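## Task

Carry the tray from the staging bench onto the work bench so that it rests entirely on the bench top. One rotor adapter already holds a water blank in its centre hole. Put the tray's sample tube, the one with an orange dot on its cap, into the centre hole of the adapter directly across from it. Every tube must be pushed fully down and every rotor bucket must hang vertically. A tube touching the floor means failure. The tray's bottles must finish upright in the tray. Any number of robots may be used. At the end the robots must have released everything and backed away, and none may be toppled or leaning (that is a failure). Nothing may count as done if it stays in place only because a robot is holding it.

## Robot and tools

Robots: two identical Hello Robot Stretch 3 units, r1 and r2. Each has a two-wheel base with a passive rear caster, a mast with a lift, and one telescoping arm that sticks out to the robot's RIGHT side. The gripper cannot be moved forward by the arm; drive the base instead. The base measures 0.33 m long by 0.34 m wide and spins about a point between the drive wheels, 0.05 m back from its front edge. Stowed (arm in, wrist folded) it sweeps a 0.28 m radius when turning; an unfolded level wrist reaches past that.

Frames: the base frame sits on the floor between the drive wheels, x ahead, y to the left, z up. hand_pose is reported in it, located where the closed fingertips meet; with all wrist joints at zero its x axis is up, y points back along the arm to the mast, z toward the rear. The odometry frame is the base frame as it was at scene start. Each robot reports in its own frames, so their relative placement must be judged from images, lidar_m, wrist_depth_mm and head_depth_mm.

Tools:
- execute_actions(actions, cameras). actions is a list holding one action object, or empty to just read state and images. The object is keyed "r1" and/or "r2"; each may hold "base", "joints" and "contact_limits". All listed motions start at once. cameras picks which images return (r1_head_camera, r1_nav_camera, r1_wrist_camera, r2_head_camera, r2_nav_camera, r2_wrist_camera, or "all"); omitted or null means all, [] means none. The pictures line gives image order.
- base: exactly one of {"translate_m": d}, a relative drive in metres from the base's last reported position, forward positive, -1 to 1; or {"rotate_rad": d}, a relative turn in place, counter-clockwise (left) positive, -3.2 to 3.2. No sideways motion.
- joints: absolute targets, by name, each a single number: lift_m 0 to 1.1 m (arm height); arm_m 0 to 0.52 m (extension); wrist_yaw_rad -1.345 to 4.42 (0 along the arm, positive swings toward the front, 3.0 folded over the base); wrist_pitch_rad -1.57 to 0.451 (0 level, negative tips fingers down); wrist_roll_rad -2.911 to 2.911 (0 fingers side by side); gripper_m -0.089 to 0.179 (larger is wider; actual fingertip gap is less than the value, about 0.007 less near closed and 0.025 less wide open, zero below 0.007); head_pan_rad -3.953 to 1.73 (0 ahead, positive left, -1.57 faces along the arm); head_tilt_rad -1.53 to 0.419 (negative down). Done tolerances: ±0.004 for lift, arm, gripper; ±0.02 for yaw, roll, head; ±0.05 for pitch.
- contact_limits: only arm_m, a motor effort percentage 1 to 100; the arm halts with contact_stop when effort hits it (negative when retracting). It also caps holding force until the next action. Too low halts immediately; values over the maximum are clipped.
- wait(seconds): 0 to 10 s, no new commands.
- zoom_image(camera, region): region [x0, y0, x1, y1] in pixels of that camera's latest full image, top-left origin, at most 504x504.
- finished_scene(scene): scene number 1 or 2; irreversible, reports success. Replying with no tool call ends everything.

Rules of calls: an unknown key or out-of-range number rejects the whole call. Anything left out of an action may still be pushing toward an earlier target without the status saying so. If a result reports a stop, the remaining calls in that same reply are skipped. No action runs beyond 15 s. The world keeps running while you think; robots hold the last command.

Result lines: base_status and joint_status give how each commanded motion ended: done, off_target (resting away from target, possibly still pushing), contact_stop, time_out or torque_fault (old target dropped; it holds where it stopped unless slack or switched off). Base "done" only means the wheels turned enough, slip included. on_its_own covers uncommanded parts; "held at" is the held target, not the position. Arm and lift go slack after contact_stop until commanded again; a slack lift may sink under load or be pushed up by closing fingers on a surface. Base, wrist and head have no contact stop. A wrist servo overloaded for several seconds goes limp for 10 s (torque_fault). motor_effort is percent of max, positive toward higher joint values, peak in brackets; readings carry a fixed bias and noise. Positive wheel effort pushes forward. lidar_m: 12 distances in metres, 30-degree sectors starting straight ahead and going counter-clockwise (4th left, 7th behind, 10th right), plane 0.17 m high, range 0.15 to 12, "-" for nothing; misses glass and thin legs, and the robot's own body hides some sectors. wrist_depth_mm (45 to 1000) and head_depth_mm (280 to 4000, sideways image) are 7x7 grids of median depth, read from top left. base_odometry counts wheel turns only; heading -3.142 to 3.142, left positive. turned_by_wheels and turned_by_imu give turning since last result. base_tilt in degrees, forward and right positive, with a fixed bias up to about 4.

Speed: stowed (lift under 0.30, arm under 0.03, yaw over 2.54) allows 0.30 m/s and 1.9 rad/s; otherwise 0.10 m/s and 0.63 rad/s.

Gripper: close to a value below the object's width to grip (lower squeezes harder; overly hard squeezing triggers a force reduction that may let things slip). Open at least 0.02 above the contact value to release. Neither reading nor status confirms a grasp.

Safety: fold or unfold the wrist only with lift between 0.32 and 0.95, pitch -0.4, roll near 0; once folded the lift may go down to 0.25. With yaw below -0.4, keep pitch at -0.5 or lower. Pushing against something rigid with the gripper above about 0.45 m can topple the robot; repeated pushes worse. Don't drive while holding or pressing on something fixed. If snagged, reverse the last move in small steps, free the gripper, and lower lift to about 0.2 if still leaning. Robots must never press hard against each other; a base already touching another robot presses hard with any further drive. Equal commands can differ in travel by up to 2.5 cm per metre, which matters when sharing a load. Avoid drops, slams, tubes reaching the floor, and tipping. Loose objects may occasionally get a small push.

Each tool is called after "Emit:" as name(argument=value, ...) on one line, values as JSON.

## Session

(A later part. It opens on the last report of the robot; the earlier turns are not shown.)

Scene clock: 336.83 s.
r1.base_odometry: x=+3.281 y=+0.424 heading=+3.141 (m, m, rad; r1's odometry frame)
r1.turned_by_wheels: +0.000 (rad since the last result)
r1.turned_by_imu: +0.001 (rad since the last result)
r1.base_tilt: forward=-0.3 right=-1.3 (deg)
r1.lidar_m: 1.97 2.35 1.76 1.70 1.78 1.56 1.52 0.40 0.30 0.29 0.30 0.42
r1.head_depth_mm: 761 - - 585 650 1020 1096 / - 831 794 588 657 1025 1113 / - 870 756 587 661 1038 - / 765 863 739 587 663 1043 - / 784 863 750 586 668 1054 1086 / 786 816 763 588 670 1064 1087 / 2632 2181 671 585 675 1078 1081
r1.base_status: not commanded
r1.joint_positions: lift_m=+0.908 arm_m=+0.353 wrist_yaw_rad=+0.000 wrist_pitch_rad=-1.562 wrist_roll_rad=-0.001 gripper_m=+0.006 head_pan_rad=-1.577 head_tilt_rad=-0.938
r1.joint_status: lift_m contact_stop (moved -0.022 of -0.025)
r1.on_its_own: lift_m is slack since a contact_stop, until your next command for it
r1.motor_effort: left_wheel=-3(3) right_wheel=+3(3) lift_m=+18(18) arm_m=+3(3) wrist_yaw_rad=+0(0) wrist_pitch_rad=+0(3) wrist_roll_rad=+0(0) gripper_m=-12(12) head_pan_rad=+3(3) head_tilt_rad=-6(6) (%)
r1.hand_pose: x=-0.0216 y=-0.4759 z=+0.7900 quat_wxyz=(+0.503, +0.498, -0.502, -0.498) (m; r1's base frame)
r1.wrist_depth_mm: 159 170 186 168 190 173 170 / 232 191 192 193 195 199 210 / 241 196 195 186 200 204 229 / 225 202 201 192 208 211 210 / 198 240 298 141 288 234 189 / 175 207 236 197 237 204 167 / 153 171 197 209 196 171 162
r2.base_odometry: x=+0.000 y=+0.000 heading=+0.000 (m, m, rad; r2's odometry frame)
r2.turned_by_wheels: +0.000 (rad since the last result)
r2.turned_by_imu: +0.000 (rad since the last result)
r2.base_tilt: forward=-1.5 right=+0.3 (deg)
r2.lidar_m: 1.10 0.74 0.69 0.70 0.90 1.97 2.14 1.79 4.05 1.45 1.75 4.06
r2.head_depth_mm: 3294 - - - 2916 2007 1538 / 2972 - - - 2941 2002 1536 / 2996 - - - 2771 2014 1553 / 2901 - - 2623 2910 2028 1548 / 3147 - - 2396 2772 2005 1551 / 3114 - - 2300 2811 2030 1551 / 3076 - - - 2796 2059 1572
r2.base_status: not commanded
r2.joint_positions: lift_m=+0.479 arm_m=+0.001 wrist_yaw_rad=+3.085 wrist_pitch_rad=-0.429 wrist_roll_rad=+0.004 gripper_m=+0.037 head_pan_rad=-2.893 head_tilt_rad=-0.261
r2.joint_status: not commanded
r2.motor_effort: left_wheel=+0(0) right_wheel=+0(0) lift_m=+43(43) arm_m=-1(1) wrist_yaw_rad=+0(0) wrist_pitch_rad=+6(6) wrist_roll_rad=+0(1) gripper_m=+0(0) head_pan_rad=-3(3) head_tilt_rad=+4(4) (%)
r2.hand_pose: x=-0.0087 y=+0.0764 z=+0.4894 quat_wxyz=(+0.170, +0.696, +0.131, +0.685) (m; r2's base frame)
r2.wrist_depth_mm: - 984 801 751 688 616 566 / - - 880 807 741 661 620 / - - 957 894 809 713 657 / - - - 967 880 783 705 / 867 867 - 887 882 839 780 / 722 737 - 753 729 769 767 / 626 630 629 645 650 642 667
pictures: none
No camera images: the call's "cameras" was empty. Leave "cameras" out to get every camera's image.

Emit:
execute_actions(actions=[{"r1":{"joints":{"gripper_m":0.06,"lift_m":0.912}}}], cameras=[])

Emit:
execute_actions(actions=[{"r1":{"joints":{"lift_m":1.03}}}], cameras=["r1_head_camera","r1_wrist_camera"])

Emit:
zoom_image(camera="r1_head_camera", region=[180,160,480,320])

Scene clock: 341.87 s.
r1.base_odometry: x=+3.281 y=+0.424 heading=+3.141 (m, m, rad; r1's odometry frame)
r1.turned_by_wheels: +0.000 (rad since the last result)
r1.turned_by_imu: +0.001 (rad since the last result)
r1.base_tilt: forward=-0.3 right=-1.3 (deg)
r1.lidar_m: 1.97 2.35 1.76 1.70 1.78 1.56 1.52 0.40 0.30 0.29 0.30 0.42
r1.head_depth_mm: 751 - - 585 651 1019 1097 / - 834 792 585 657 1029 1114 / - 871 759 585 659 1034 - / 782 863 742 587 663 1046 - / 782 863 751 586 667 1057 1089 / 787 816 765 588 669 1064 1085 / 2630 2196 672 585 673 1077 1079
r1.base_status: not commanded
r1.joint_positions: lift_m=+0.912 arm_m=+0.353 wrist_yaw_rad=+0.000 wrist_pitch_rad=-1.560 wrist_roll_rad=-0.001 gripper_m=+0.060 head_pan_rad=-1.577 head_tilt_rad=-0.938
r1.joint_status: all done
r1.motor_effort: left_wheel=-3(3) right_wheel=+2(3) lift_m=+22(23) arm_m=+3(3) wrist_yaw_rad=+0(0) wrist_pitch_rad=-1(1) wrist_roll_rad=+0(0) gripper_m=+0(79) head_pan_rad=+2(3) head_tilt_rad=-6(7) (%)
r1.hand_pose: x=-0.0216 y=-0.4764 z=+0.7940 quat_wxyz=(+0.503, +0.498, -0.502, -0.497) (m; r1's base frame)
r1.wrist_depth_mm: 162 173 190 171 193 174 173 / 231 195 195 196 199 203 210 / 246 199 200 185 204 208 229 / 225 206 207 187 212 216 210 / 198 240 266 158 282 237 189 / 176 206 236 244 239 204 166 / 155 172 199 209 195 170 167
r2.base_odometry: x=+0.000 y=+0.000 heading=+0.000 (m, m, rad; r2's odometry frame)
r2.turned_by_wheels: +0.000 (rad since the last result)
r2.turned_by_imu: +0.000 (rad since the last result)
r2.base_tilt: forward=-1.5 right=+0.3 (deg)
r2.lidar_m: 1.10 0.74 0.69 0.70 0.89 1.97 2.14 1.79 4.05 1.45 1.75 4.05
r2.head_depth_mm: 3275 - - - 2838 1994 1535 / 3071 - - - 2865 2006 1532 / 2991 - - - 2716 2025 1553 / 2959 - - 2616 2876 2013 1561 / 3162 - - 2411 2796 1993 1551 / 3140 - - 2286 2767 2046 1562 / 3083 - - - 2851 2066 1570
r2.base_status: not commanded
r2.joint_positions: lift_m=+0.479 arm_m=+0.001 wrist_yaw_rad=+3.085 wrist_pitch_rad=-0.429 wrist_roll_rad=+0.004 gripper_m=+0.037 head_pan_rad=-2.893 head_tilt_rad=-0.261
r2.joint_status: not commanded
r2.motor_effort: left_wheel=+0(0) right_wheel=+0(1) lift_m=+43(43) arm_m=-1(1) wrist_yaw_rad=+1(1) wrist_pitch_rad=+6(6) wrist_roll_rad=+1(0) gripper_m=+0(0) head_pan_rad=-3(3) head_tilt_rad=+3(3) (%)
r2.hand_pose: x=-0.0087 y=+0.0764 z=+0.4894 quat_wxyz=(+0.170, +0.696, +0.131, +0.685) (m; r2's base frame)
r2.wrist_depth_mm: - 969 816 738 674 617 570 / - - 888 828 732 661 612 / - - 980 906 800 727 653 / - - - 987 858 777 707 / 856 862 - 877 896 828 770 / 730 727 - 735 727 763 763 / 633 634 638 642 641 653 658
pictures: none
No camera images: the call's "cameras" was empty. Leave "cameras" out to get every camera's image.

Scene clock: 343.77 s.
r1.base_odometry: x=+3.281 y=+0.424 heading=+3.141 (m, m, rad; r1's odometry frame)
r1.turned_by_wheels: +0.000 (rad since the last result)
r1.turned_by_imu: +0.000 (rad since the last result)
r1.base_tilt: forward=-0.2 right=-1.4 (deg)
r1.lidar_m: 1.97 2.35 1.76 1.71 1.78 1.56 1.52 0.40 0.30 0.29 0.30 0.42
r1.head_depth_mm: 776 2077 692 588 653 1018 1095 / 781 847 791 584 656 1026 1118 / 774 860 756 585 660 1037 - / - 856 742 586 662 1048 - / 783 864 749 586 665 1056 1086 / 785 815 760 587 668 1065 1086 / 2618 2174 671 585 674 1077 1083
r1.base_status: not commanded
r1.joint_positions: lift_m=+1.030 arm_m=+0.353 wrist_yaw_rad=+0.000 wrist_pitch_rad=-1.560 wrist_roll_rad=-0.001 gripper_m=+0.060 head_pan_rad=-1.577 head_tilt_rad=-0.938
r1.joint_status: all done
r1.motor_effort: left_wheel=-3(2) right_wheel=+2(3) lift_m=+22(21) arm_m=+3(3) wrist_yaw_rad=+0(0) wrist_pitch_rad=-1(1) wrist_roll_rad=+0(0) gripper_m=+1(1) head_pan_rad=+3(2) head_tilt_rad=-6(6) (%)
r1.hand_pose: x=-0.0216 y=-0.4764 z=+0.9120 quat_wxyz=(+0.503, +0.498, -0.502, -0.497) (m; r1's base frame)
r1.wrist_depth_mm: 273 278 298 282 301 305 254 / 267 311 311 312 308 302 260 / 254 336 316 317 327 334 267 / 259 309 348 306 337 291 278 / 268 273 335 354 318 284 291 / 278 280 286 290 294 294 - / - - - - - - -
r2.base_odometry: x=+0.000 y=+0.000 heading=+0.000 (m, m, rad; r2's odometry frame)
r2.turned_by_wheels: +0.000 (rad since the last result)
r2.turned_by_imu: +0.000 (rad since the last result)
r2.base_tilt: forward=-1.5 right=+0.3 (deg)
r2.lidar_m: 1.10 0.74 0.69 0.70 0.89 1.97 2.15 1.79 4.06 1.45 1.75 4.05
r2.head_depth_mm: 3222 - - - 2914 1995 1519 / 2966 - - - 2863 2014 1539 / 2974 - - - 2726 2003 1542 / 2961 - - 2603 2952 2044 1549 / 3114 - - 2389 2799 1992 1557 / 3135 - - 2278 2836 2065 1564 / 3081 - - - 2843 2065 1564
r2.base_status: not commanded
r2.joint_positions: lift_m=+0.479 arm_m=+0.001 wrist_yaw_rad=+3.085 wrist_pitch_rad=-0.429 wrist_roll_rad=+0.004 gripper_m=+0.037 head_pan_rad=-2.893 head_tilt_rad=-0.261
r2.joint_status: not commanded
r2.motor_effort: left_wheel=+0(1) right_wheel=+1(0) lift_m=+43(43) arm_m=-1(1) wrist_yaw_rad=-1(0) wrist_pitch_rad=+6(7) wrist_roll_rad=+0(0) gripper_m=+0(0) head_pan_rad=-3(3) head_tilt_rad=+3(4) (%)
r2.hand_pose: x=-0.0087 y=+0.0764 z=+0.4894 quat_wxyz=(+0.170, +0.696, +0.131, +0.685) (m; r2's base frame)
r2.wrist_depth_mm: - 970 802 746 679 618 562 / - - 865 825 734 659 606 / - - 967 907 797 710 649 / - - - 966 897 795 706 / 865 869 - 890 888 847 760 / 723 734 - 743 727 757 764 / 627 641 643 632 647 660 662
pictures: r1_head_camera (sideways: a quarter turn clockwise sets it upright), r1_wrist_camera
Images, in order (width x height): r1_head_camera 896x504, r1_wrist_camera 644x364.

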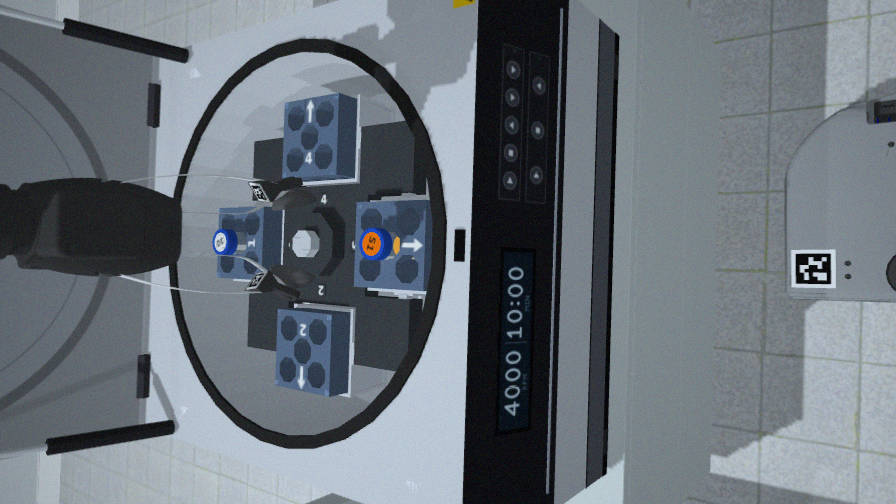

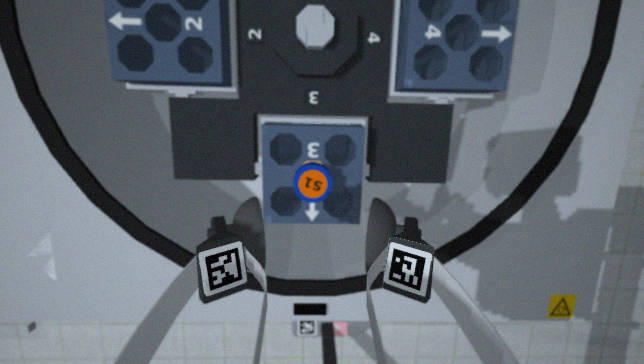

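Region (180, 160, 480, 320) of r1_head_camera's 896x504 image, scaled by 1.680, with more detail than that image has; it fills the top 269 rows of this view, and the rest is white.

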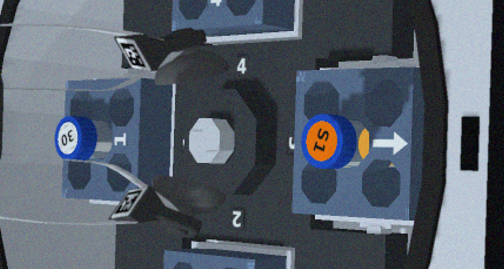

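Emit:
execute_actions(actions=[{"r1":{"joints":{"gripper_m":0.0,"lift_m":0.96}}}], cameras=[])

Emit:
execute_actions(actions=[{"r1":{"joints":{"lift_m":0.89}}}], cameras=["r1_head_camera","r1_wrist_camera"])

Scene clock: 352.10 s.
r1.base_odometry: x=+3.281 y=+0.424 heading=+3.141 (m, m, rad; r1's odometry frame)
r1.turned_by_wheels: +0.000 (rad since the last result)
r1.turned_by_imu: +0.001 (rad since the last result)
r1.base_tilt: forward=-0.2 right=-1.3 (deg)
r1.lidar_m: 1.97 2.35 1.76 1.70 1.78 1.56 1.52 0.40 0.30 0.29 0.30 0.42
r1.head_depth_mm: - 812 679 586 652 1019 1099 / 817 843 791 586 656 1026 1114 / - 863 757 587 659 1041 - / 773 - 760 586 663 1048 - / 783 863 748 587 666 1059 1089 / 784 817 760 588 670 1064 1087 / 2628 2196 671 585 673 1075 1081
r1.base_status: not commanded
r1.joint_positions: lift_m=+0.960 arm_m=+0.353 wrist_yaw_rad=+0.000 wrist_pitch_rad=-1.560 wrist_roll_rad=-0.001 gripper_m=+0.000 head_pan_rad=-1.577 head_tilt_rad=-0.938
r1.joint_status: all done
r1.motor_effort: left_wheel=-2(2) right_wheel=+3(2) lift_m=+15(20) arm_m=+3(3) wrist_yaw_rad=+0(0) wrist_pitch_rad=-1(1) wrist_roll_rad=+0(0) gripper_m=-2(80) head_pan_rad=+2(2) head_tilt_rad=-6(6) (%)
r1.hand_pose: x=-0.0216 y=-0.4764 z=+0.8425 quat_wxyz=(+0.503, +0.498, -0.502, -0.497) (m; r1's base frame)
r1.wrist_depth_mm: 214 212 232 217 236 219 228 / 245 242 243 243 246 234 234 / 249 249 249 248 254 297 228 / 226 257 257 232 263 268 209 / 198 251 318 - 316 245 210 / 204 209 242 257 242 216 217 / 210 213 217 219 221 223 225
r2.base_odometry: x=+0.000 y=+0.000 heading=+0.000 (m, m, rad; r2's odometry frame)
r2.turned_by_wheels: +0.000 (rad since the last result)
r2.turned_by_imu: +0.000 (rad since the last result)
r2.base_tilt: forward=-1.5 right=+0.2 (deg)
r2.lidar_m: 1.10 0.74 0.69 0.70 0.89 1.97 2.15 1.79 4.06 1.45 1.74 4.05
r2.head_depth_mm: 3295 - - - 2942 1968 1535 / 3013 - - - 2866 2023 1527 / 2959 - - - 2753 2004 1562 / 2933 - - 2601 2896 2048 1553 / 3129 - - 2414 2783 1994 1556 / 3156 - - 2274 2795 2043 1569 / 3070 - - - 2775 2059 1560
r2.base_status: not commanded
r2.joint_positions: lift_m=+0.479 arm_m=+0.001 wrist_yaw_rad=+3.085 wrist_pitch_rad=-0.429 wrist_roll_rad=+0.004 gripper_m=+0.037 head_pan_rad=-2.893 head_tilt_rad=-0.261
r2.joint_status: not commanded
r2.motor_effort: left_wheel=+0(0) right_wheel=+0(0) lift_m=+43(43) arm_m=-1(1) wrist_yaw_rad=+0(0) wrist_pitch_rad=+6(6) wrist_roll_rad=+0(0) gripper_m=+0(0) head_pan_rad=-4(4) head_tilt_rad=+3(4) (%)
r2.hand_pose: x=-0.0087 y=+0.0764 z=+0.4894 quat_wxyz=(+0.170, +0.696, +0.131, +0.685) (m; r2's base frame)
r2.wrist_depth_mm: - 1000 811 752 672 620 568 / - - 884 807 720 667 598 / - - 975 900 795 712 656 / - - - 983 884 783 702 / 851 866 - 890 887 840 761 / 730 734 - 752 722 746 778 / 620 637 635 643 646 652 654
pictures: none
No camera images: the call's "cameras" was empty. Leave "cameras" out to get every camera's image.

Scene clock: 354.20 s.
r1.base_odometry: x=+3.281 y=+0.424 heading=+3.141 (m, m, rad; r1's odometry frame)
r1.turned_by_wheels: +0.000 (rad since the last result)
r1.turned_by_imu: -0.016 (rad since the last result)
r1.base_tilt: forward=-0.2 right=-1.6 (deg)
r1.lidar_m: 1.96 2.39 1.76 1.71 1.77 1.56 1.51 0.40 0.30 0.29 0.30 0.41
r1.head_depth_mm: - - 685 590 664 1168 1101 / 766 834 772 590 665 1049 1113 / - 862 753 588 664 1052 - / 783 - 746 587 666 1053 - / 782 863 746 585 667 1057 1090 / 783 834 761 587 667 1052 1082 / 2485 2128 669 586 668 1056 1082
r1.base_status: not commanded
r1.joint_positions: lift_m=+0.938 arm_m=+0.353 wrist_yaw_rad=+0.000 wrist_pitch_rad=-1.562 wrist_roll_rad=-0.001 gripper_m=+0.000 head_pan_rad=-1.576 head_tilt_rad=-0.940
r1.joint_status: lift_m contact_stop (moved -0.023 of -0.070)
r1.on_its_own: lift_m is slack since a contact_stop, until your next command for it (your +0.890 is given up)
r1.motor_effort: left_wheel=+0(11) right_wheel=+1(10) lift_m=+18(19) arm_m=+3(3) wrist_yaw_rad=+0(0) wrist_pitch_rad=+0(3) wrist_roll_rad=+0(0) gripper_m=-2(5) head_pan_rad=+2(3) head_tilt_rad=-5(6) (%)
r1.hand_pose: x=-0.0216 y=-0.4758 z=+0.8200 quat_wxyz=(+0.503, +0.498, -0.502, -0.498) (m; r1's base frame)
r1.wrist_depth_mm: 193 192 211 197 216 196 207 / 204 208 221 223 227 229 228 / 265 226 225 226 233 263 215 / 238 234 233 211 241 247 197 / 208 252 328 - 301 233 186 / 181 214 249 251 233 195 192 / 186 187 202 208 195 198 199
r2.base_odometry: x=+0.000 y=+0.000 heading=+0.000 (m, m, rad; r2's odometry frame)
r2.turned_by_wheels: +0.000 (rad since the last result)
r2.turned_by_imu: +0.000 (rad since the last result)
r2.base_tilt: forward=-1.5 right=+0.2 (deg)
r2.lidar_m: 1.10 0.74 0.69 0.70 0.89 1.97 2.14 1.79 4.07 1.46 1.75 4.05
r2.head_depth_mm: 3292 - - - 2876 2002 1530 / 3017 - - - 2896 2033 1532 / 2949 - - - 2704 2018 1548 / 2955 - - 2631 2977 2008 1530 / 3156 - - 2376 2773 1990 1561 / 3122 - - 2300 2843 2041 1558 / 3073 - - - 2808 2077 1584
r2.base_status: not commanded
r2.joint_positions: lift_m=+0.479 arm_m=+0.001 wrist_yaw_rad=+3.085 wrist_pitch_rad=-0.429 wrist_roll_rad=+0.004 gripper_m=+0.037 head_pan_rad=-2.893 head_tilt_rad=-0.261
r2.joint_status: not commanded
r2.motor_effort: left_wheel=+0(0) right_wheel=+0(0) lift_m=+43(44) arm_m=-1(1) wrist_yaw_rad=+0(0) wrist_pitch_rad=+6(6) wrist_roll_rad=+1(0) gripper_m=+0(0) head_pan_rad=-4(4) head_tilt_rad=+4(3) (%)
r2.hand_pose: x=-0.0087 y=+0.0764 z=+0.4894 quat_wxyz=(+0.170, +0.696, +0.131, +0.685) (m; r2's base frame)
r2.wrist_depth_mm: - 964 800 744 676 622 570 / - - 887 793 725 666 607 / - - 988 898 797 720 653 / - - - 982 892 779 703 / 858 873 - 875 898 835 765 / 729 733 - 737 722 768 759 / 631 634 638 644 644 651 665
pictures: r1_head_camera (sideways: a quarter turn clockwise sets it upright), r1_wrist_camera
Images, in order (width x height): r1_head_camera 896x504, r1_wrist_camera 644x364.

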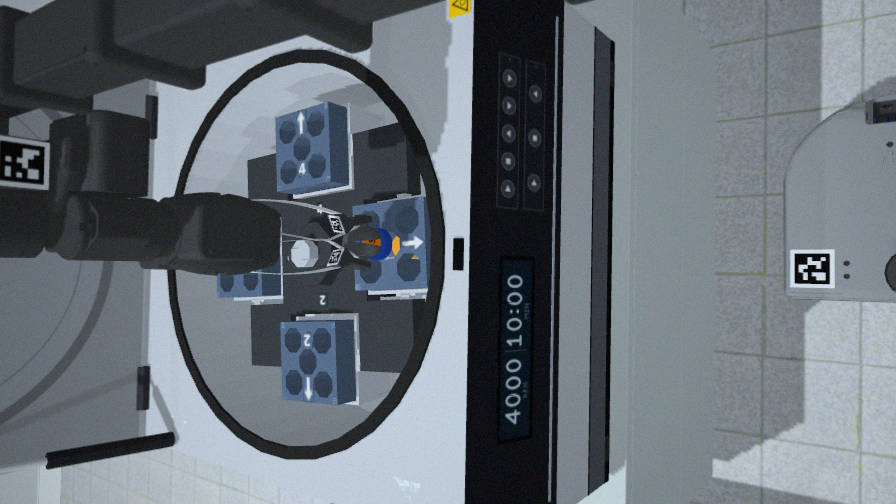

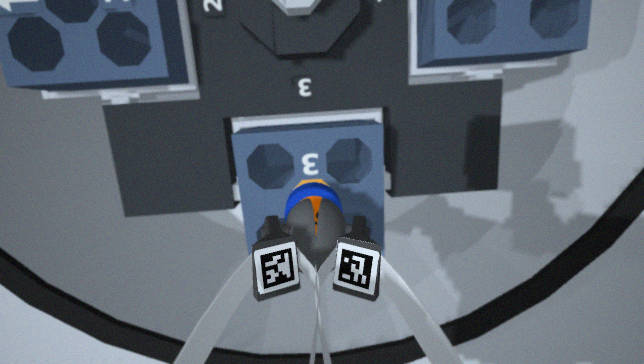

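Emit:
execute_actions(actions=[{"r1":{"joints":{"lift_m":1.1}}}], cameras=["r1_head_camera"])

Emit:
execute_actions(actions=[{"r1":{"joints":{"arm_m":0.0}}}], cameras=["r1_head_camera"])

Emit:
zoom_image(camera="r1_head_camera", region=[180,80,480,420])

Scene clock: 364.70 s.
r1.base_odometry: x=+3.281 y=+0.424 heading=+3.141 (m, m, rad; r1's odometry frame)
r1.turned_by_wheels: +0.000 (rad since the last result)
r1.turned_by_imu: +0.001 (rad since the last result)
r1.base_tilt: forward=-0.2 right=-1.4 (deg)
r1.lidar_m: 1.97 2.39 1.76 1.70 1.77 1.56 1.51 0.40 0.30 0.29 0.30 0.41
r1.head_depth_mm: 842 2201 699 589 663 1170 1102 / 782 836 773 588 663 1049 1117 / 803 866 755 589 664 1048 - / 801 863 741 588 664 1054 - / 781 863 743 585 666 1056 1088 / 782 830 760 587 668 1056 1086 / 2475 2117 668 584 667 1059 1081
r1.base_status: not commanded
r1.joint_positions: lift_m=+1.100 arm_m=+0.353 wrist_yaw_rad=+0.000 wrist_pitch_rad=-1.561 wrist_roll_rad=-0.001 gripper_m=+0.000 head_pan_rad=-1.576 head_tilt_rad=-0.940
r1.joint_status: all done
r1.motor_effort: left_wheel=+0(1) right_wheel=+1(1) lift_m=+22(19) arm_m=+3(3) wrist_yaw_rad=+0(0) wrist_pitch_rad=+0(0) wrist_roll_rad=+0(1) gripper_m=-2(2) head_pan_rad=+2(2) head_tilt_rad=-6(5) (%)
r1.hand_pose: x=-0.0216 y=-0.4759 z=+0.9820 quat_wxyz=(+0.503, +0.498, -0.502, -0.498) (m; r1's base frame)
r1.wrist_depth_mm: 305 344 361 357 355 348 - / 315 356 373 381 390 341 - / 324 385 387 389 400 341 - / 338 335 422 382 408 349 - / 599 347 353 - 359 364 - / - - - - - - - / - - - - - - -
r2.base_odometry: x=+0.000 y=+0.000 heading=+0.000 (m, m, rad; r2's odometry frame)
r2.turned_by_wheels: +0.000 (rad since the last result)
r2.turned_by_imu: +0.000 (rad since the last result)
r2.base_tilt: forward=-1.5 right=+0.3 (deg)
r2.lidar_m: 1.10 0.74 0.69 0.70 0.90 1.97 2.15 1.79 4.06 1.45 1.74 4.06
r2.head_depth_mm: 3227 - - - 2900 1989 1529 / 3017 - - - 2927 2000 1539 / 2974 - - - 2757 2016 1530 / 2919 - - 2606 2939 2032 1554 / 3107 - - 2382 2769 1963 1554 / 3120 - - 2293 2815 2045 1563 / 3082 - - - 2828 2078 1570
r2.base_status: not commanded
r2.joint_positions: lift_m=+0.479 arm_m=+0.001 wrist_yaw_rad=+3.085 wrist_pitch_rad=-0.429 wrist_roll_rad=+0.004 gripper_m=+0.037 head_pan_rad=-2.893 head_tilt_rad=-0.261
r2.joint_status: not commanded
r2.motor_effort: left_wheel=+0(0) right_wheel=+0(0) lift_m=+43(43) arm_m=-1(1) wrist_yaw_rad=+1(1) wrist_pitch_rad=+6(6) wrist_roll_rad=+0(0) gripper_m=+0(0) head_pan_rad=-4(3) head_tilt_rad=+3(3) (%)
r2.hand_pose: x=-0.0087 y=+0.0764 z=+0.4894 quat_wxyz=(+0.170, +0.696, +0.131, +0.685) (m; r2's base frame)
r2.wrist_depth_mm: - 984 801 751 681 619 567 / - - 882 826 733 648 615 / - - 984 897 780 720 657 / - - - 998 869 790 696 / 846 879 - 893 891 824 762 / 728 728 - 746 720 771 766 / 636 636 639 650 648 652 660
pictures: r1_head_camera (sideways: a quarter turn clockwise sets it upright)
Images, in order (width x height): r1_head_camera 896x504.

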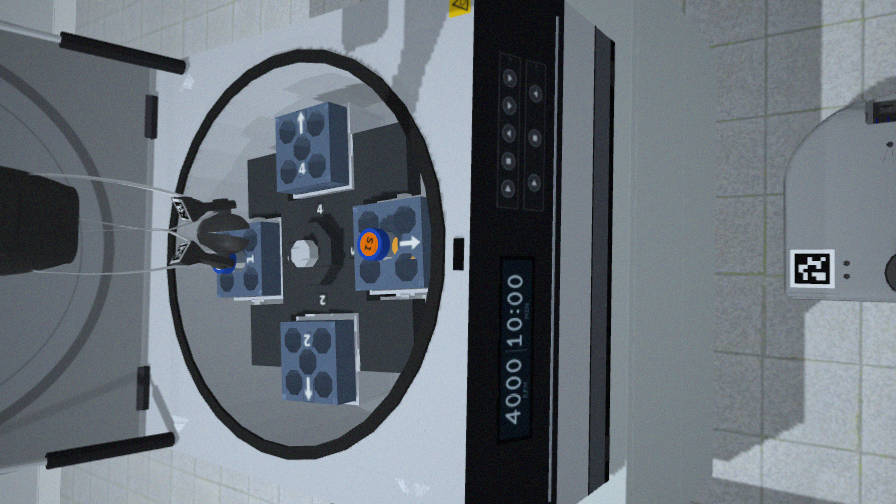

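Scene clock: 368.50 s.
r1.base_odometry: x=+3.281 y=+0.424 heading=+3.141 (m, m, rad; r1's odometry frame)
r1.turned_by_wheels: +0.000 (rad since the last result)
r1.turned_by_imu: +0.001 (rad since the last result)
r1.base_tilt: forward=-0.3 right=-1.5 (deg)
r1.lidar_m: 1.98 2.39 1.76 1.70 1.77 1.57 1.51 0.40 0.30 0.29 0.30 0.41
r1.head_depth_mm: - - - - - 1167 1098 / - - - - - 1166 1112 / - - - - - 1175 - / 782 865 - - - 1158 - / 784 863 744 586 666 1057 1084 / 784 835 762 587 666 1061 1084 / 2488 2123 669 585 667 1056 1081
r1.base_status: not commanded
r1.joint_positions: lift_m=+1.100 arm_m=+0.000 wrist_yaw_rad=+0.000 wrist_pitch_rad=-1.561 wrist_roll_rad=-0.001 gripper_m=+0.000 head_pan_rad=-1.576 head_tilt_rad=-0.940
r1.joint_status: all done
r1.motor_effort: left_wheel=-1(1) right_wheel=+1(1) lift_m=+22(22) arm_m=-3(1) wrist_yaw_rad=+0(0) wrist_pitch_rad=+0(0) wrist_roll_rad=+0(0) gripper_m=-1(2) head_pan_rad=+1(2) head_tilt_rad=-5(6) (%)
r1.hand_pose: x=-0.0216 y=-0.1236 z=+0.9820 quat_wxyz=(+0.503, +0.498, -0.502, -0.498) (m; r1's base frame)
r1.wrist_depth_mm: 704 461 459 452 448 569 - / - - 891 851 839 - - / - - - - - - - / - - - - - - - / - - - - - - - / - - - - - - - / - - - - - - -
r2.base_odometry: x=+0.000 y=+0.000 heading=+0.000 (m, m, rad; r2's odometry frame)
r2.turned_by_wheels: +0.000 (rad since the last result)
r2.turned_by_imu: +0.000 (rad since the last result)
r2.base_tilt: forward=-1.5 right=+0.2 (deg)
r2.lidar_m: 1.10 0.74 0.69 0.70 0.89 1.97 2.15 1.79 4.07 1.45 1.75 4.05
r2.head_depth_mm: 3259 - - - 2947 1999 1539 / 2993 - - - 2893 2017 1533 / 2944 - - - 2743 2011 1537 / 2987 - - 2603 2937 2024 1553 / 3106 - - 2398 2799 1976 1544 / 3089 - - 2317 2808 2050 1548 / 3047 - - - 2782 2071 1563
r2.base_status: not commanded
r2.joint_positions: lift_m=+0.479 arm_m=+0.001 wrist_yaw_rad=+3.085 wrist_pitch_rad=-0.429 wrist_roll_rad=+0.004 gripper_m=+0.037 head_pan_rad=-2.893 head_tilt_rad=-0.261
r2.joint_status: not commanded
r2.motor_effort: left_wheel=-1(1) right_wheel=+0(0) lift_m=+43(43) arm_m=-1(1) wrist_yaw_rad=-1(0) wrist_pitch_rad=+6(6) wrist_roll_rad=+1(1) gripper_m=+0(0) head_pan_rad=-3(4) head_tilt_rad=+3(3) (%)
r2.hand_pose: x=-0.0087 y=+0.0764 z=+0.4894 quat_wxyz=(+0.170, +0.696, +0.131, +0.685) (m; r2's base frame)
r2.wrist_depth_mm: - 973 798 738 680 621 565 / - - 873 820 728 671 603 / - - 992 903 796 720 653 / - - - 985 879 786 706 / 858 869 - 891 884 829 761 / 718 730 - 743 724 767 761 / 637 638 648 650 658 652 653
pictures: r1_head_camera (sideways: a quarter turn clockwise sets it upright)
Images, in order (width x height): r1_head_camera 896x504.

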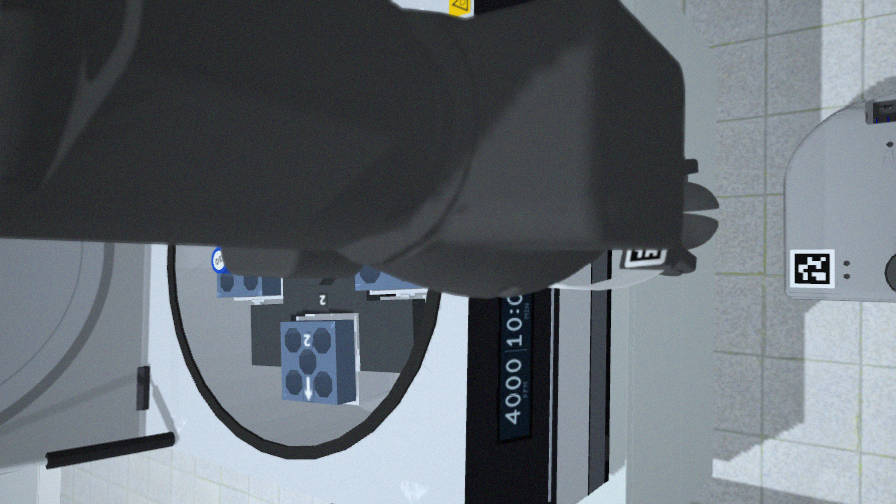

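Region (180, 80, 480, 420) of r1_head_camera's 896x504 image, scaled by 1.482, with more detail than that image has; it fills the left 445 columns of this view, and the rest is white.

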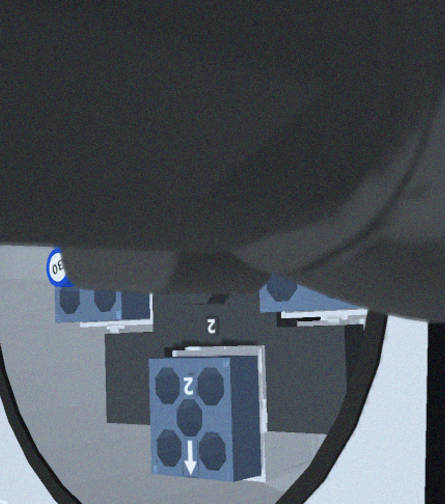

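Emit:
execute_actions(actions=[{"r1":{"base":{"rotate_rad":0.016},"joints":{"lift_m":0.94,"wrist_pitch_rad":-0.4}},"r2":{"base":{"rotate_rad":-2.01},"joints":{"lift_m":0.27,"head_pan_rad":0,"head_tilt_rad":-0.6}}}], cameras=[])

Emit:
execute_actions(actions=[{"r1":{"base":{"translate_m":0.3},"joints":{"wrist_yaw_rad":3.0}},"r2":{"base":{"translate_m":0.9}}}], cameras=["r2_nav_camera"])

Scene clock: 440.90 s.
r1.base_odometry: x=+3.281 y=+0.424 heading=-3.126 (m, m, rad; r1's odometry frame)
r1.turned_by_wheels: +0.016 (rad since the last result)
r1.turned_by_imu: +0.017 (rad since the last result)
r1.base_tilt: forward=-0.2 right=-1.3 (deg)
r1.lidar_m: 1.97 2.36 1.76 1.70 1.78 1.56 1.51 0.40 0.30 0.29 0.30 0.42
r1.head_depth_mm: 777 2073 746 - - 1191 1100 / 781 846 767 - - 1161 1113 / 781 861 811 - - 1157 - / 783 861 796 - 666 1056 - / 783 864 746 585 668 1063 1085 / 785 816 760 587 673 1073 1087 / 2563 2126 672 585 675 1079 1084
r1.base_status: done
r1.joint_positions: lift_m=+0.940 arm_m=+0.000 wrist_yaw_rad=+0.000 wrist_pitch_rad=-0.421 wrist_roll_rad=-0.001 gripper_m=+0.000 head_pan_rad=-1.576 head_tilt_rad=-0.940
r1.joint_status: all done
r1.motor_effort: left_wheel=-2(7) right_wheel=+2(4) lift_m=+14(20) arm_m=-3(3) wrist_yaw_rad=+0(0) wrist_pitch_rad=+11(11) wrist_roll_rad=+0(0) gripper_m=-1(3) head_pan_rad=+2(3) head_tilt_rad=-5(5) (%)
r1.hand_pose: x=-0.0215 y=-0.3693 z=+0.9522 quat_wxyz=(+0.692, +0.148, -0.691, -0.148) (m; r1's base frame)
r1.wrist_depth_mm: - - 591 591 588 - - / - - 655 655 662 - - / 699 - 612 648 616 - - / - 487 559 551 524 - - / - 390 442 - 466 392 - / 306 305 392 341 403 316 - / 263 264 262 263 269 273 281
r2.base_odometry: x=+0.000 y=+0.000 heading=-2.010 (m, m, rad; r2's odometry frame)
r2.turned_by_wheels: -2.010 (rad since the last result)
r2.turned_by_imu: -1.983 (rad since the last result)
r2.base_tilt: forward=-1.5 right=+0.2 (deg)
r2.lidar_m: 4.07 1.45 1.89 2.85 1.00 0.72 0.69 0.72 0.97 2.56 1.95 1.79
r2.head_depth_mm: 3492 3836 3361 2340 1775 1445 1208 / 3427 3840 3450 2358 1791 1449 1204 / 3421 3847 3376 2356 1811 1450 1211 / 3417 3837 3436 2339 1800 1450 1210 / 3426 3830 3449 2403 1820 1450 1211 / 3408 3776 3540 2299 1818 1454 1221 / 3378 3731 2054 2306 1764 1462 1225
r2.base_status: done
r2.joint_positions: lift_m=+0.271 arm_m=+0.001 wrist_yaw_rad=+3.085 wrist_pitch_rad=-0.429 wrist_roll_rad=+0.004 gripper_m=+0.037 head_pan_rad=-0.007 head_tilt_rad=-0.593
r2.joint_status: all done
r2.motor_effort: left_wheel=+3(14) right_wheel=-2(5) lift_m=+19(40) arm_m=-2(1) wrist_yaw_rad=-1(1) wrist_pitch_rad=+6(6) wrist_roll_rad=+0(1) gripper_m=+0(0) head_pan_rad=+3(35) head_tilt_rad=-2(19) (%)
r2.hand_pose: x=-0.0087 y=+0.0764 z=+0.2809 quat_wxyz=(+0.170, +0.696, +0.131, +0.685) (m; r2's base frame)
r2.wrist_depth_mm: 942 - - - - - - / 931 - - - - - - / 832 883 889 885 916 924 945 / 680 683 - 706 710 719 720 / 559 568 - 569 592 583 588 / 471 507 - - 491 492 495 / - - - - 424 427 430
pictures: none
No camera images: the call's "cameras" was empty. Leave "cameras" out to get every camera's image.

Scene clock: 445.73 s.
r1.base_odometry: x=+2.981 y=+0.419 heading=-3.126 (m, m, rad; r1's odometry frame)
r1.turned_by_wheels: +0.000 (rad since the last result)
r1.turned_by_imu: +0.001 (rad since the last result)
r1.base_tilt: forward=-0.4 right=-1.4 (deg)
r1.lidar_m: 1.68 2.34 1.75 1.69 1.77 1.87 1.81 0.41 0.30 0.29 0.40 1.43
r1.head_depth_mm: 786 864 824 - 735 1053 1097 / 787 863 781 - 719 1063 1110 / 769 823 697 - - - - / 2676 2246 1027 - - - - / 2697 2211 1802 - 1292 1187 1088 / 2683 943 1257 1548 1330 1171 1090 / 2663 885 734 641 785 1202 1082
r1.base_status: done
r1.joint_positions: lift_m=+0.940 arm_m=+0.000 wrist_yaw_rad=+2.998 wrist_pitch_rad=-0.421 wrist_roll_rad=-0.001 gripper_m=+0.000 head_pan_rad=-1.576 head_tilt_rad=-0.940
r1.joint_status: all done
r1.motor_effort: left_wheel=-3(5) right_wheel=+2(6) lift_m=+15(14) arm_m=-2(3) wrist_yaw_rad=+3(5) wrist_pitch_rad=+11(11) wrist_roll_rad=+0(0) gripper_m=-2(2) head_pan_rad=+3(3) head_tilt_rad=-6(6) (%)
r1.hand_pose: x=+0.0109 y=+0.0764 z=+0.9522 quat_wxyz=(+0.197, +0.700, +0.098, +0.680) (m; r1's base frame)
r1.wrist_depth_mm: - - - - - - - / - - - - - - - / - - - - - - - / - - - - - - - / - - - - - - - / - - - - - - - / - - - - - - -
r2.base_odometry: x=-0.382 y=-0.815 heading=-2.010 (m, m, rad; r2's odometry frame)
r2.turned_by_wheels: +0.000 (rad since the last result)
r2.turned_by_imu: +0.002 (rad since the last result)
r2.base_tilt: forward=-1.5 right=+0.3 (deg)
r2.lidar_m: 3.16 1.22 0.72 1.67 2.28 1.66 1.59 1.64 2.23 1.83 1.25 3.29
r2.head_depth_mm: 2689 3028 3194 2363 1801 1445 1210 / 2676 2962 3253 2361 1789 1451 1217 / 2674 2973 3163 2353 1796 1452 1212 / 2666 2997 3151 2353 1781 1450 1215 / 2662 2959 3202 2400 1797 1439 1218 / 2639 2911 3110 2371 1791 1458 1222 / 2647 2981 3137 2415 1808 1454 1226
r2.base_status: done
r2.joint_positions: lift_m=+0.271 arm_m=+0.001 wrist_yaw_rad=+3.085 wrist_pitch_rad=-0.429 wrist_roll_rad=+0.004 gripper_m=+0.037 head_pan_rad=-0.007 head_tilt_rad=-0.594
r2.joint_status: not commanded
r2.motor_effort: left_wheel=+4(14) right_wheel=-2(4) lift_m=+20(20) arm_m=-1(1) wrist_yaw_rad=+0(1) wrist_pitch_rad=+6(6) wrist_roll_rad=+0(0) gripper_m=+0(0) head_pan_rad=+3(2) head_tilt_rad=-2(2) (%)
r2.hand_pose: x=-0.0087 y=+0.0764 z=+0.2809 quat_wxyz=(+0.170, +0.696, +0.131, +0.685) (m; r2's base frame)
r2.wrist_depth_mm: - - - - - - - / - - - - - 833 - / 857 870 907 894 907 838 950 / 688 700 - 707 713 710 725 / 556 567 - 579 591 593 588 / 475 511 - - 486 497 493 / - - - - 424 427 428
pictures: r2_nav_camera (sideways: a quarter turn counterclockwise sets it upright)
Images, in order (width x height): r2_nav_camera 672x504.

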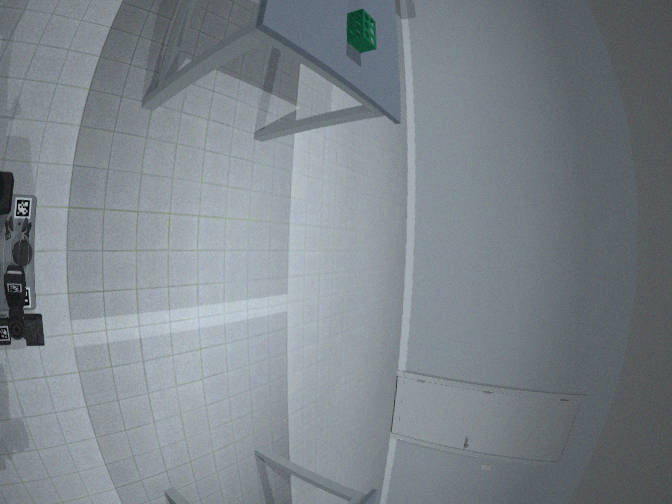

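Emit:
execute_actions(actions=[{"r1":{"base":{"translate_m":0.15},"joints":{"lift_m":0.27}},"r2":{"base":{"translate_m":0.12}}}], cameras=[])

Emit:
execute_actions(actions=[{"r1":{"base":{"translate_m":1.0}},"r2":{"base":{"rotate_rad":1.585}}}], cameras=[])

Emit:
execute_actions(actions=[{"r1":{"base":{"translate_m":1.0}},"r2":{"base":{"translate_m":-1.0},"joints":{"head_pan_rad":-1.57,"head_tilt_rad":-0.8}}}], cameras=[])

Emit:
execute_actions(actions=[{"r1":{"base":{"translate_m":1.0}},"r2":{"base":{"translate_m":-0.8}}}], cameras=["r2_nav_camera"])

Scene clock: 463.57 s.
r1.base_odometry: x=+2.831 y=+0.417 heading=-3.127 (m, m, rad; r1's odometry frame)
r1.turned_by_wheels: +0.000 (rad since the last result)
r1.turned_by_imu: +0.002 (rad since the last result)
r1.base_tilt: forward=-0.2 right=-1.4 (deg)
r1.lidar_m: 1.53 2.34 1.74 1.69 1.77 2.01 1.96 0.41 0.31 0.31 0.34 1.42
r1.head_depth_mm: 789 865 702 601 682 1071 1101 / 852 869 805 781 761 1080 1112 / 2665 2239 1052 898 798 1089 - / 2671 2163 1847 1545 1343 1210 - / 2659 894 740 647 814 1184 1088 / 2655 888 739 631 1307 1209 1080 / 2672 884 733 627 1311 1198 1080
r1.base_status: done
r1.joint_positions: lift_m=+0.270 arm_m=+0.000 wrist_yaw_rad=+2.998 wrist_pitch_rad=-0.421 wrist_roll_rad=-0.001 gripper_m=+0.000 head_pan_rad=-1.576 head_tilt_rad=-0.940
r1.joint_status: all done
r1.motor_effort: left_wheel=-2(4) right_wheel=+2(6) lift_m=+14(14) arm_m=-3(2) wrist_yaw_rad=+1(2) wrist_pitch_rad=+10(11) wrist_roll_rad=+0(0) gripper_m=-2(1) head_pan_rad=+2(3) head_tilt_rad=-6(5) (%)
r1.hand_pose: x=+0.0108 y=+0.0765 z=+0.2824 quat_wxyz=(+0.197, +0.700, +0.098, +0.680) (m; r1's base frame)
r1.wrist_depth_mm: - - - - - - - / - - - - - - - / 869 - 903 907 911 943 957 / 676 680 697 698 701 720 726 / 545 551 569 - 570 575 582 / 471 496 - - 480 483 488 / - - - - 411 415 417
r2.base_odometry: x=-0.433 y=-0.923 heading=-2.009 (m, m, rad; r2's odometry frame)
r2.turned_by_wheels: +0.000 (rad since the last result)
r2.turned_by_imu: +0.000 (rad since the last result)
r2.base_tilt: forward=-1.5 right=+0.3 (deg)
r2.lidar_m: 3.05 1.12 0.66 1.22 2.44 1.78 1.71 1.77 2.40 1.34 1.21 3.18
r2.head_depth_mm: 2580 2871 3130 2337 1794 1452 1209 / 2585 2830 3090 2301 1789 1444 1213 / 2575 2846 3080 2387 1803 1461 1213 / 2578 2833 3078 2363 1810 1439 1219 / 2578 2810 3031 2381 1818 1461 1220 / 2509 2788 3125 2408 1798 1458 1221 / 2544 2773 3101 2412 1809 1459 1232
r2.base_status: done
r2.joint_positions: lift_m=+0.271 arm_m=+0.001 wrist_yaw_rad=+3.085 wrist_pitch_rad=-0.429 wrist_roll_rad=+0.004 gripper_m=+0.037 head_pan_rad=-0.007 head_tilt_rad=-0.594
r2.joint_status: not commanded
r2.motor_effort: left_wheel=+3(14) right_wheel=-3(5) lift_m=+20(20) arm_m=-1(1) wrist_yaw_rad=+1(2) wrist_pitch_rad=+6(6) wrist_roll_rad=+0(1) gripper_m=+0(0) head_pan_rad=+4(3) head_tilt_rad=-2(2) (%)
r2.hand_pose: x=-0.0087 y=+0.0764 z=+0.2809 quat_wxyz=(+0.170, +0.696, +0.131, +0.685) (m; r2's base frame)
r2.wrist_depth_mm: - - - - - - - / - - - - - - - / 866 874 879 894 911 863 952 / 682 678 - 700 718 720 730 / 556 566 - 578 584 577 589 / 471 509 - - 484 496 499 / - - - - 422 433 430
pictures: none
No camera images: the call's "cameras" was empty. Leave "cameras" out to get every camera's image.

Scene clock: 468.67 s.
r1.base_odometry: x=+1.831 y=+0.402 heading=-3.127 (m, m, rad; r1's odometry frame)
r1.turned_by_wheels: +0.000 (rad since the last result)
r1.turned_by_imu: +0.003 (rad since the last result)
r1.base_tilt: forward=-0.2 right=-1.4 (deg)
r1.lidar_m: 2.30 2.30 1.72 1.67 1.74 2.43 1.16 0.94 1.04 1.01 1.05 0.62
r1.head_depth_mm: 2673 919 756 642 1352 1228 1100 / 2707 910 753 641 1353 1223 1110 / 2695 905 749 638 1346 1218 - / 2699 900 744 634 1341 1235 - / 2658 894 740 632 1342 1207 1091 / 2688 886 738 630 1336 1203 1082 / 2639 886 734 627 1358 1203 1077
r1.base_status: done
r1.joint_positions: lift_m=+0.270 arm_m=+0.000 wrist_yaw_rad=+2.999 wrist_pitch_rad=-0.420 wrist_roll_rad=-0.001 gripper_m=+0.000 head_pan_rad=-1.576 head_tilt_rad=-0.940
r1.joint_status: not commanded
r1.motor_effort: left_wheel=-3(7) right_wheel=+3(7) lift_m=+15(15) arm_m=-3(3) wrist_yaw_rad=+2(2) wrist_pitch_rad=+11(10) wrist_roll_rad=+0(0) gripper_m=-2(2) head_pan_rad=+3(2) head_tilt_rad=-6(6) (%)
r1.hand_pose: x=+0.0107 y=+0.0765 z=+0.2824 quat_wxyz=(+0.197, +0.700, +0.098, +0.680) (m; r1's base frame)
r1.wrist_depth_mm: - - - - - - - / - - - - - - - / 865 - 897 907 924 933 959 / 671 673 681 698 709 706 730 / 549 553 569 - 573 574 580 / 471 499 - - 480 483 484 / - - - - 410 417 419
r2.base_odometry: x=-0.433 y=-0.923 heading=-0.425 (m, m, rad; r2's odometry frame)
r2.turned_by_wheels: +1.585 (rad since the last result)
r2.turned_by_imu: +1.562 (rad since the last result)
r2.base_tilt: forward=-1.5 right=+0.3 (deg)
r2.lidar_m: 1.27 2.43 1.78 1.71 1.77 2.43 1.30 1.21 3.16 3.04 1.12 0.65
r2.head_depth_mm: 3485 2501 1404 963 1668 941 1138 / 3471 2197 1507 2267 1741 1387 1206 / 3341 3643 2927 2257 1798 1452 1217 / 3481 3777 3443 2339 1801 1445 1217 / 3452 3769 3501 2372 1812 1447 1217 / 3494 3748 3490 2371 1829 1452 1213 / 3378 3733 3474 2416 1808 1451 1231
r2.base_status: done
r2.joint_positions: lift_m=+0.271 arm_m=+0.001 wrist_yaw_rad=+3.085 wrist_pitch_rad=-0.429 wrist_roll_rad=+0.004 gripper_m=+0.037 head_pan_rad=-0.007 head_tilt_rad=-0.594
r2.joint_status: not commanded
r2.motor_effort: left_wheel=-4(12) right_wheel=+3(8) lift_m=+20(20) arm_m=-2(1) wrist_yaw_rad=-1(1) wrist_pitch_rad=+6(6) wrist_roll_rad=+0(0) gripper_m=+0(0) head_pan_rad=+2(3) head_tilt_rad=-2(3) (%)
r2.hand_pose: x=-0.0087 y=+0.0764 z=+0.2809 quat_wxyz=(+0.170, +0.696, +0.131, +0.685) (m; r2's base frame)
r2.wrist_depth_mm: - - - - - - - / - - - - - - - / 862 867 889 915 940 933 954 / 677 699 - 707 721 721 723 / 555 562 - 572 600 582 588 / 476 507 - - 492 487 498 / - - - - 424 429 427
pictures: none
No camera images: the call's "cameras" was empty. Leave "cameras" out to get every camera's image.

Scene clock: 473.77 s.
r1.base_odometry: x=+0.831 y=+0.387 heading=-3.127 (m, m, rad; r1's odometry frame)
r1.turned_by_wheels: +0.000 (rad since the last result)
r1.turned_by_imu: +0.003 (rad since the last result)
r1.base_tilt: forward=-0.3 right=-1.4 (deg)
r1.lidar_m: 2.72 2.23 1.69 1.64 1.71 2.40 1.91 0.59 1.12 3.09 1.76 1.34
r1.head_depth_mm: 2733 2263 1492 1558 1389 1200 1099 / 2711 2245 1864 1584 1382 1218 1112 / 2715 2230 1848 1577 1375 1220 - / 2694 2241 1836 1566 1367 1235 - / 2685 2213 1840 1565 1363 1211 1083 / 2681 2205 1814 1556 1367 1208 1083 / 2707 2182 1817 1555 1360 1201 1084
r1.base_status: done
r1.joint_positions: lift_m=+0.270 arm_m=+0.000 wrist_yaw_rad=+2.999 wrist_pitch_rad=-0.420 wrist_roll_rad=-0.001 gripper_m=+0.000 head_pan_rad=-1.576 head_tilt_rad=-0.940
r1.joint_status: not commanded
r1.motor_effort: left_wheel=-3(9) right_wheel=+3(8) lift_m=+14(14) arm_m=-2(2) wrist_yaw_rad=+1(1) wrist_pitch_rad=+10(10) wrist_roll_rad=+0(0) gripper_m=-3(3) head_pan_rad=+2(2) head_tilt_rad=-5(5) (%)
r1.hand_pose: x=+0.0107 y=+0.0765 z=+0.2824 quat_wxyz=(+0.197, +0.700, +0.098, +0.680) (m; r1's base frame)
r1.wrist_depth_mm: - - - - - - - / - - - - - - - / 869 - 906 915 923 953 946 / 675 682 693 703 702 712 731 / 549 550 569 - 574 577 584 / 469 497 - - 481 482 489 / - - - - 415 415 420
r2.base_odometry: x=-1.344 y=-0.511 heading=-0.425 (m, m, rad; r2's odometry frame)
r2.turned_by_wheels: +0.000 (rad since the last result)
r2.turned_by_imu: -0.003 (rad since the last result)
r2.base_tilt: forward=-1.5 right=+0.2 (deg)
r2.lidar_m: 1.61 2.42 1.77 1.71 1.77 2.42 1.32 0.47 0.36 0.98 1.77 1.85
r2.head_depth_mm: 2664 2877 947 745 616 1204 1084 / 2631 2844 946 748 660 779 1068 / 2623 2864 2158 1726 1507 1293 1127 / 2668 2893 2351 1833 1516 1282 1123 / 2614 2876 2313 1841 1524 1291 1126 / 2625 2872 2359 1846 1533 1293 1132 / 2612 2894 2349 1829 1517 1296 1127
r2.base_status: done
r2.joint_positions: lift_m=+0.271 arm_m=+0.001 wrist_yaw_rad=+3.085 wrist_pitch_rad=-0.429 wrist_roll_rad=+0.004 gripper_m=+0.037 head_pan_rad=-1.563 head_tilt_rad=-0.790
r2.joint_status: all done
r2.motor_effort: left_wheel=-4(16) right_wheel=+3(5) lift_m=+20(20) arm_m=-2(2) wrist_yaw_rad=+2(1) wrist_pitch_rad=+6(6) wrist_roll_rad=+1(1) gripper_m=+0(0) head_pan_rad=-3(40) head_tilt_rad=-3(17) (%)
r2.hand_pose: x=-0.0087 y=+0.0764 z=+0.2809 quat_wxyz=(+0.170, +0.696, +0.131, +0.685) (m; r2's base frame)
r2.wrist_depth_mm: - - - - - - - / - - - - - - - / 866 872 911 904 908 933 946 / 667 682 - 702 715 714 725 / 556 568 - 575 593 592 586 / 482 509 - - 481 493 499 / - - - - 425 428 426
pictures: none
No camera images: the call's "cameras" was empty. Leave "cameras" out to get every camera's image.

Scene clock: 478.87 s.
r1.base_odometry: x=-0.169 y=+0.373 heading=-3.127 (m, m, rad; r1's odometry frame)
r1.turned_by_wheels: +0.000 (rad since the last result)
r1.turned_by_imu: +0.003 (rad since the last result)
r1.base_tilt: forward=-0.2 right=-1.4 (deg)
r1.lidar_m: 3.76 2.21 1.63 1.61 1.68 2.36 1.51 1.51 3.22 1.10 0.51 1.56
r1.head_depth_mm: 2731 2277 1872 1591 1384 1229 1100 / 2750 2249 1854 1587 1383 1223 1111 / 2756 2248 1844 1571 1379 1221 - / 2706 2231 1839 1567 1364 1232 - / 2691 2224 1829 1571 1373 1216 1088 / 2719 2027 1710 1552 1369 1204 1082 / 2753 886 774 1523 1281 1202 1080
r1.base_status: done
r1.joint_positions: lift_m=+0.270 arm_m=+0.000 wrist_yaw_rad=+2.999 wrist_pitch_rad=-0.420 wrist_roll_rad=-0.001 gripper_m=+0.000 head_pan_rad=-1.576 head_tilt_rad=-0.940
r1.joint_status: not commanded
r1.motor_effort: left_wheel=-3(12) right_wheel=+3(9) lift_m=+15(15) arm_m=-3(3) wrist_yaw_rad=+1(1) wrist_pitch_rad=+11(11) wrist_roll_rad=-1(1) gripper_m=-2(2) head_pan_rad=+2(2) head_tilt_rad=-4(5) (%)
r1.hand_pose: x=+0.0107 y=+0.0765 z=+0.2824 quat_wxyz=(+0.197, +0.700, +0.098, +0.680) (m; r1's base frame)
r1.wrist_depth_mm: - - - - - - - / - - - - - - - / 867 - 899 916 935 944 950 / 678 682 685 697 700 718 728 / 554 550 567 - 565 573 581 / 461 498 - - 481 480 489 / - - - - 410 414 419
r2.base_odometry: x=-2.073 y=-0.181 heading=-0.425 (m, m, rad; r2's odometry frame)
r2.turned_by_wheels: +0.000 (rad since the last result)
r2.turned_by_imu: -0.002 (rad since the last result)
r2.base_tilt: forward=-1.5 right=+0.3 (deg)
r2.lidar_m: 2.39 2.43 1.77 1.70 1.76 2.40 2.88 0.48 0.35 0.34 0.35 0.48
r2.head_depth_mm: 2672 2893 942 629 616 1238 1087 / 2678 2903 900 667 618 1232 1086 / 2567 2907 904 747 620 1232 1082 / 2603 2879 852 744 617 1242 1091 / 2606 2901 954 730 619 1244 1087 / 2624 2887 954 754 621 1244 1082 / 2639 2920 960 755 619 1214 1090
r2.base_status: done
r2.joint_positions: lift_m=+0.271 arm_m=+0.001 wrist_yaw_rad=+3.085 wrist_pitch_rad=-0.429 wrist_roll_rad=+0.004 gripper_m=+0.037 head_pan_rad=-1.563 head_tilt_rad=-0.790
r2.joint_status: not commanded
r2.motor_effort: left_wheel=-4(12) right_wheel=+3(4) lift_m=+20(20) arm_m=-2(2) wrist_yaw_rad=+0(0) wrist_pitch_rad=+6(6) wrist_roll_rad=+1(0) gripper_m=+0(0) head_pan_rad=-3(4) head_tilt_rad=-3(3) (%)
r2.hand_pose: x=-0.0087 y=+0.0764 z=+0.2809 quat_wxyz=(+0.170, +0.696, +0.131, +0.685) (m; r2's base frame)
r2.wrist_depth_mm: - - - - - - - / - - - - - - - / 858 862 895 907 910 933 954 / 677 688 - 703 719 721 735 / 560 567 - 573 589 587 594 / 476 512 - - 483 495 498 / - - - - 423 428 431
pictures: r2_nav_camera (sideways: a quarter turn counterclockwise sets it upright)
Images, in order (width x height): r2_nav_camera 672x504.

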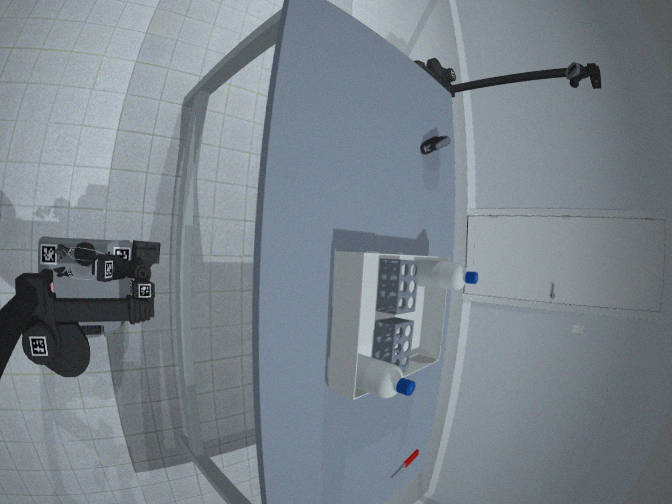

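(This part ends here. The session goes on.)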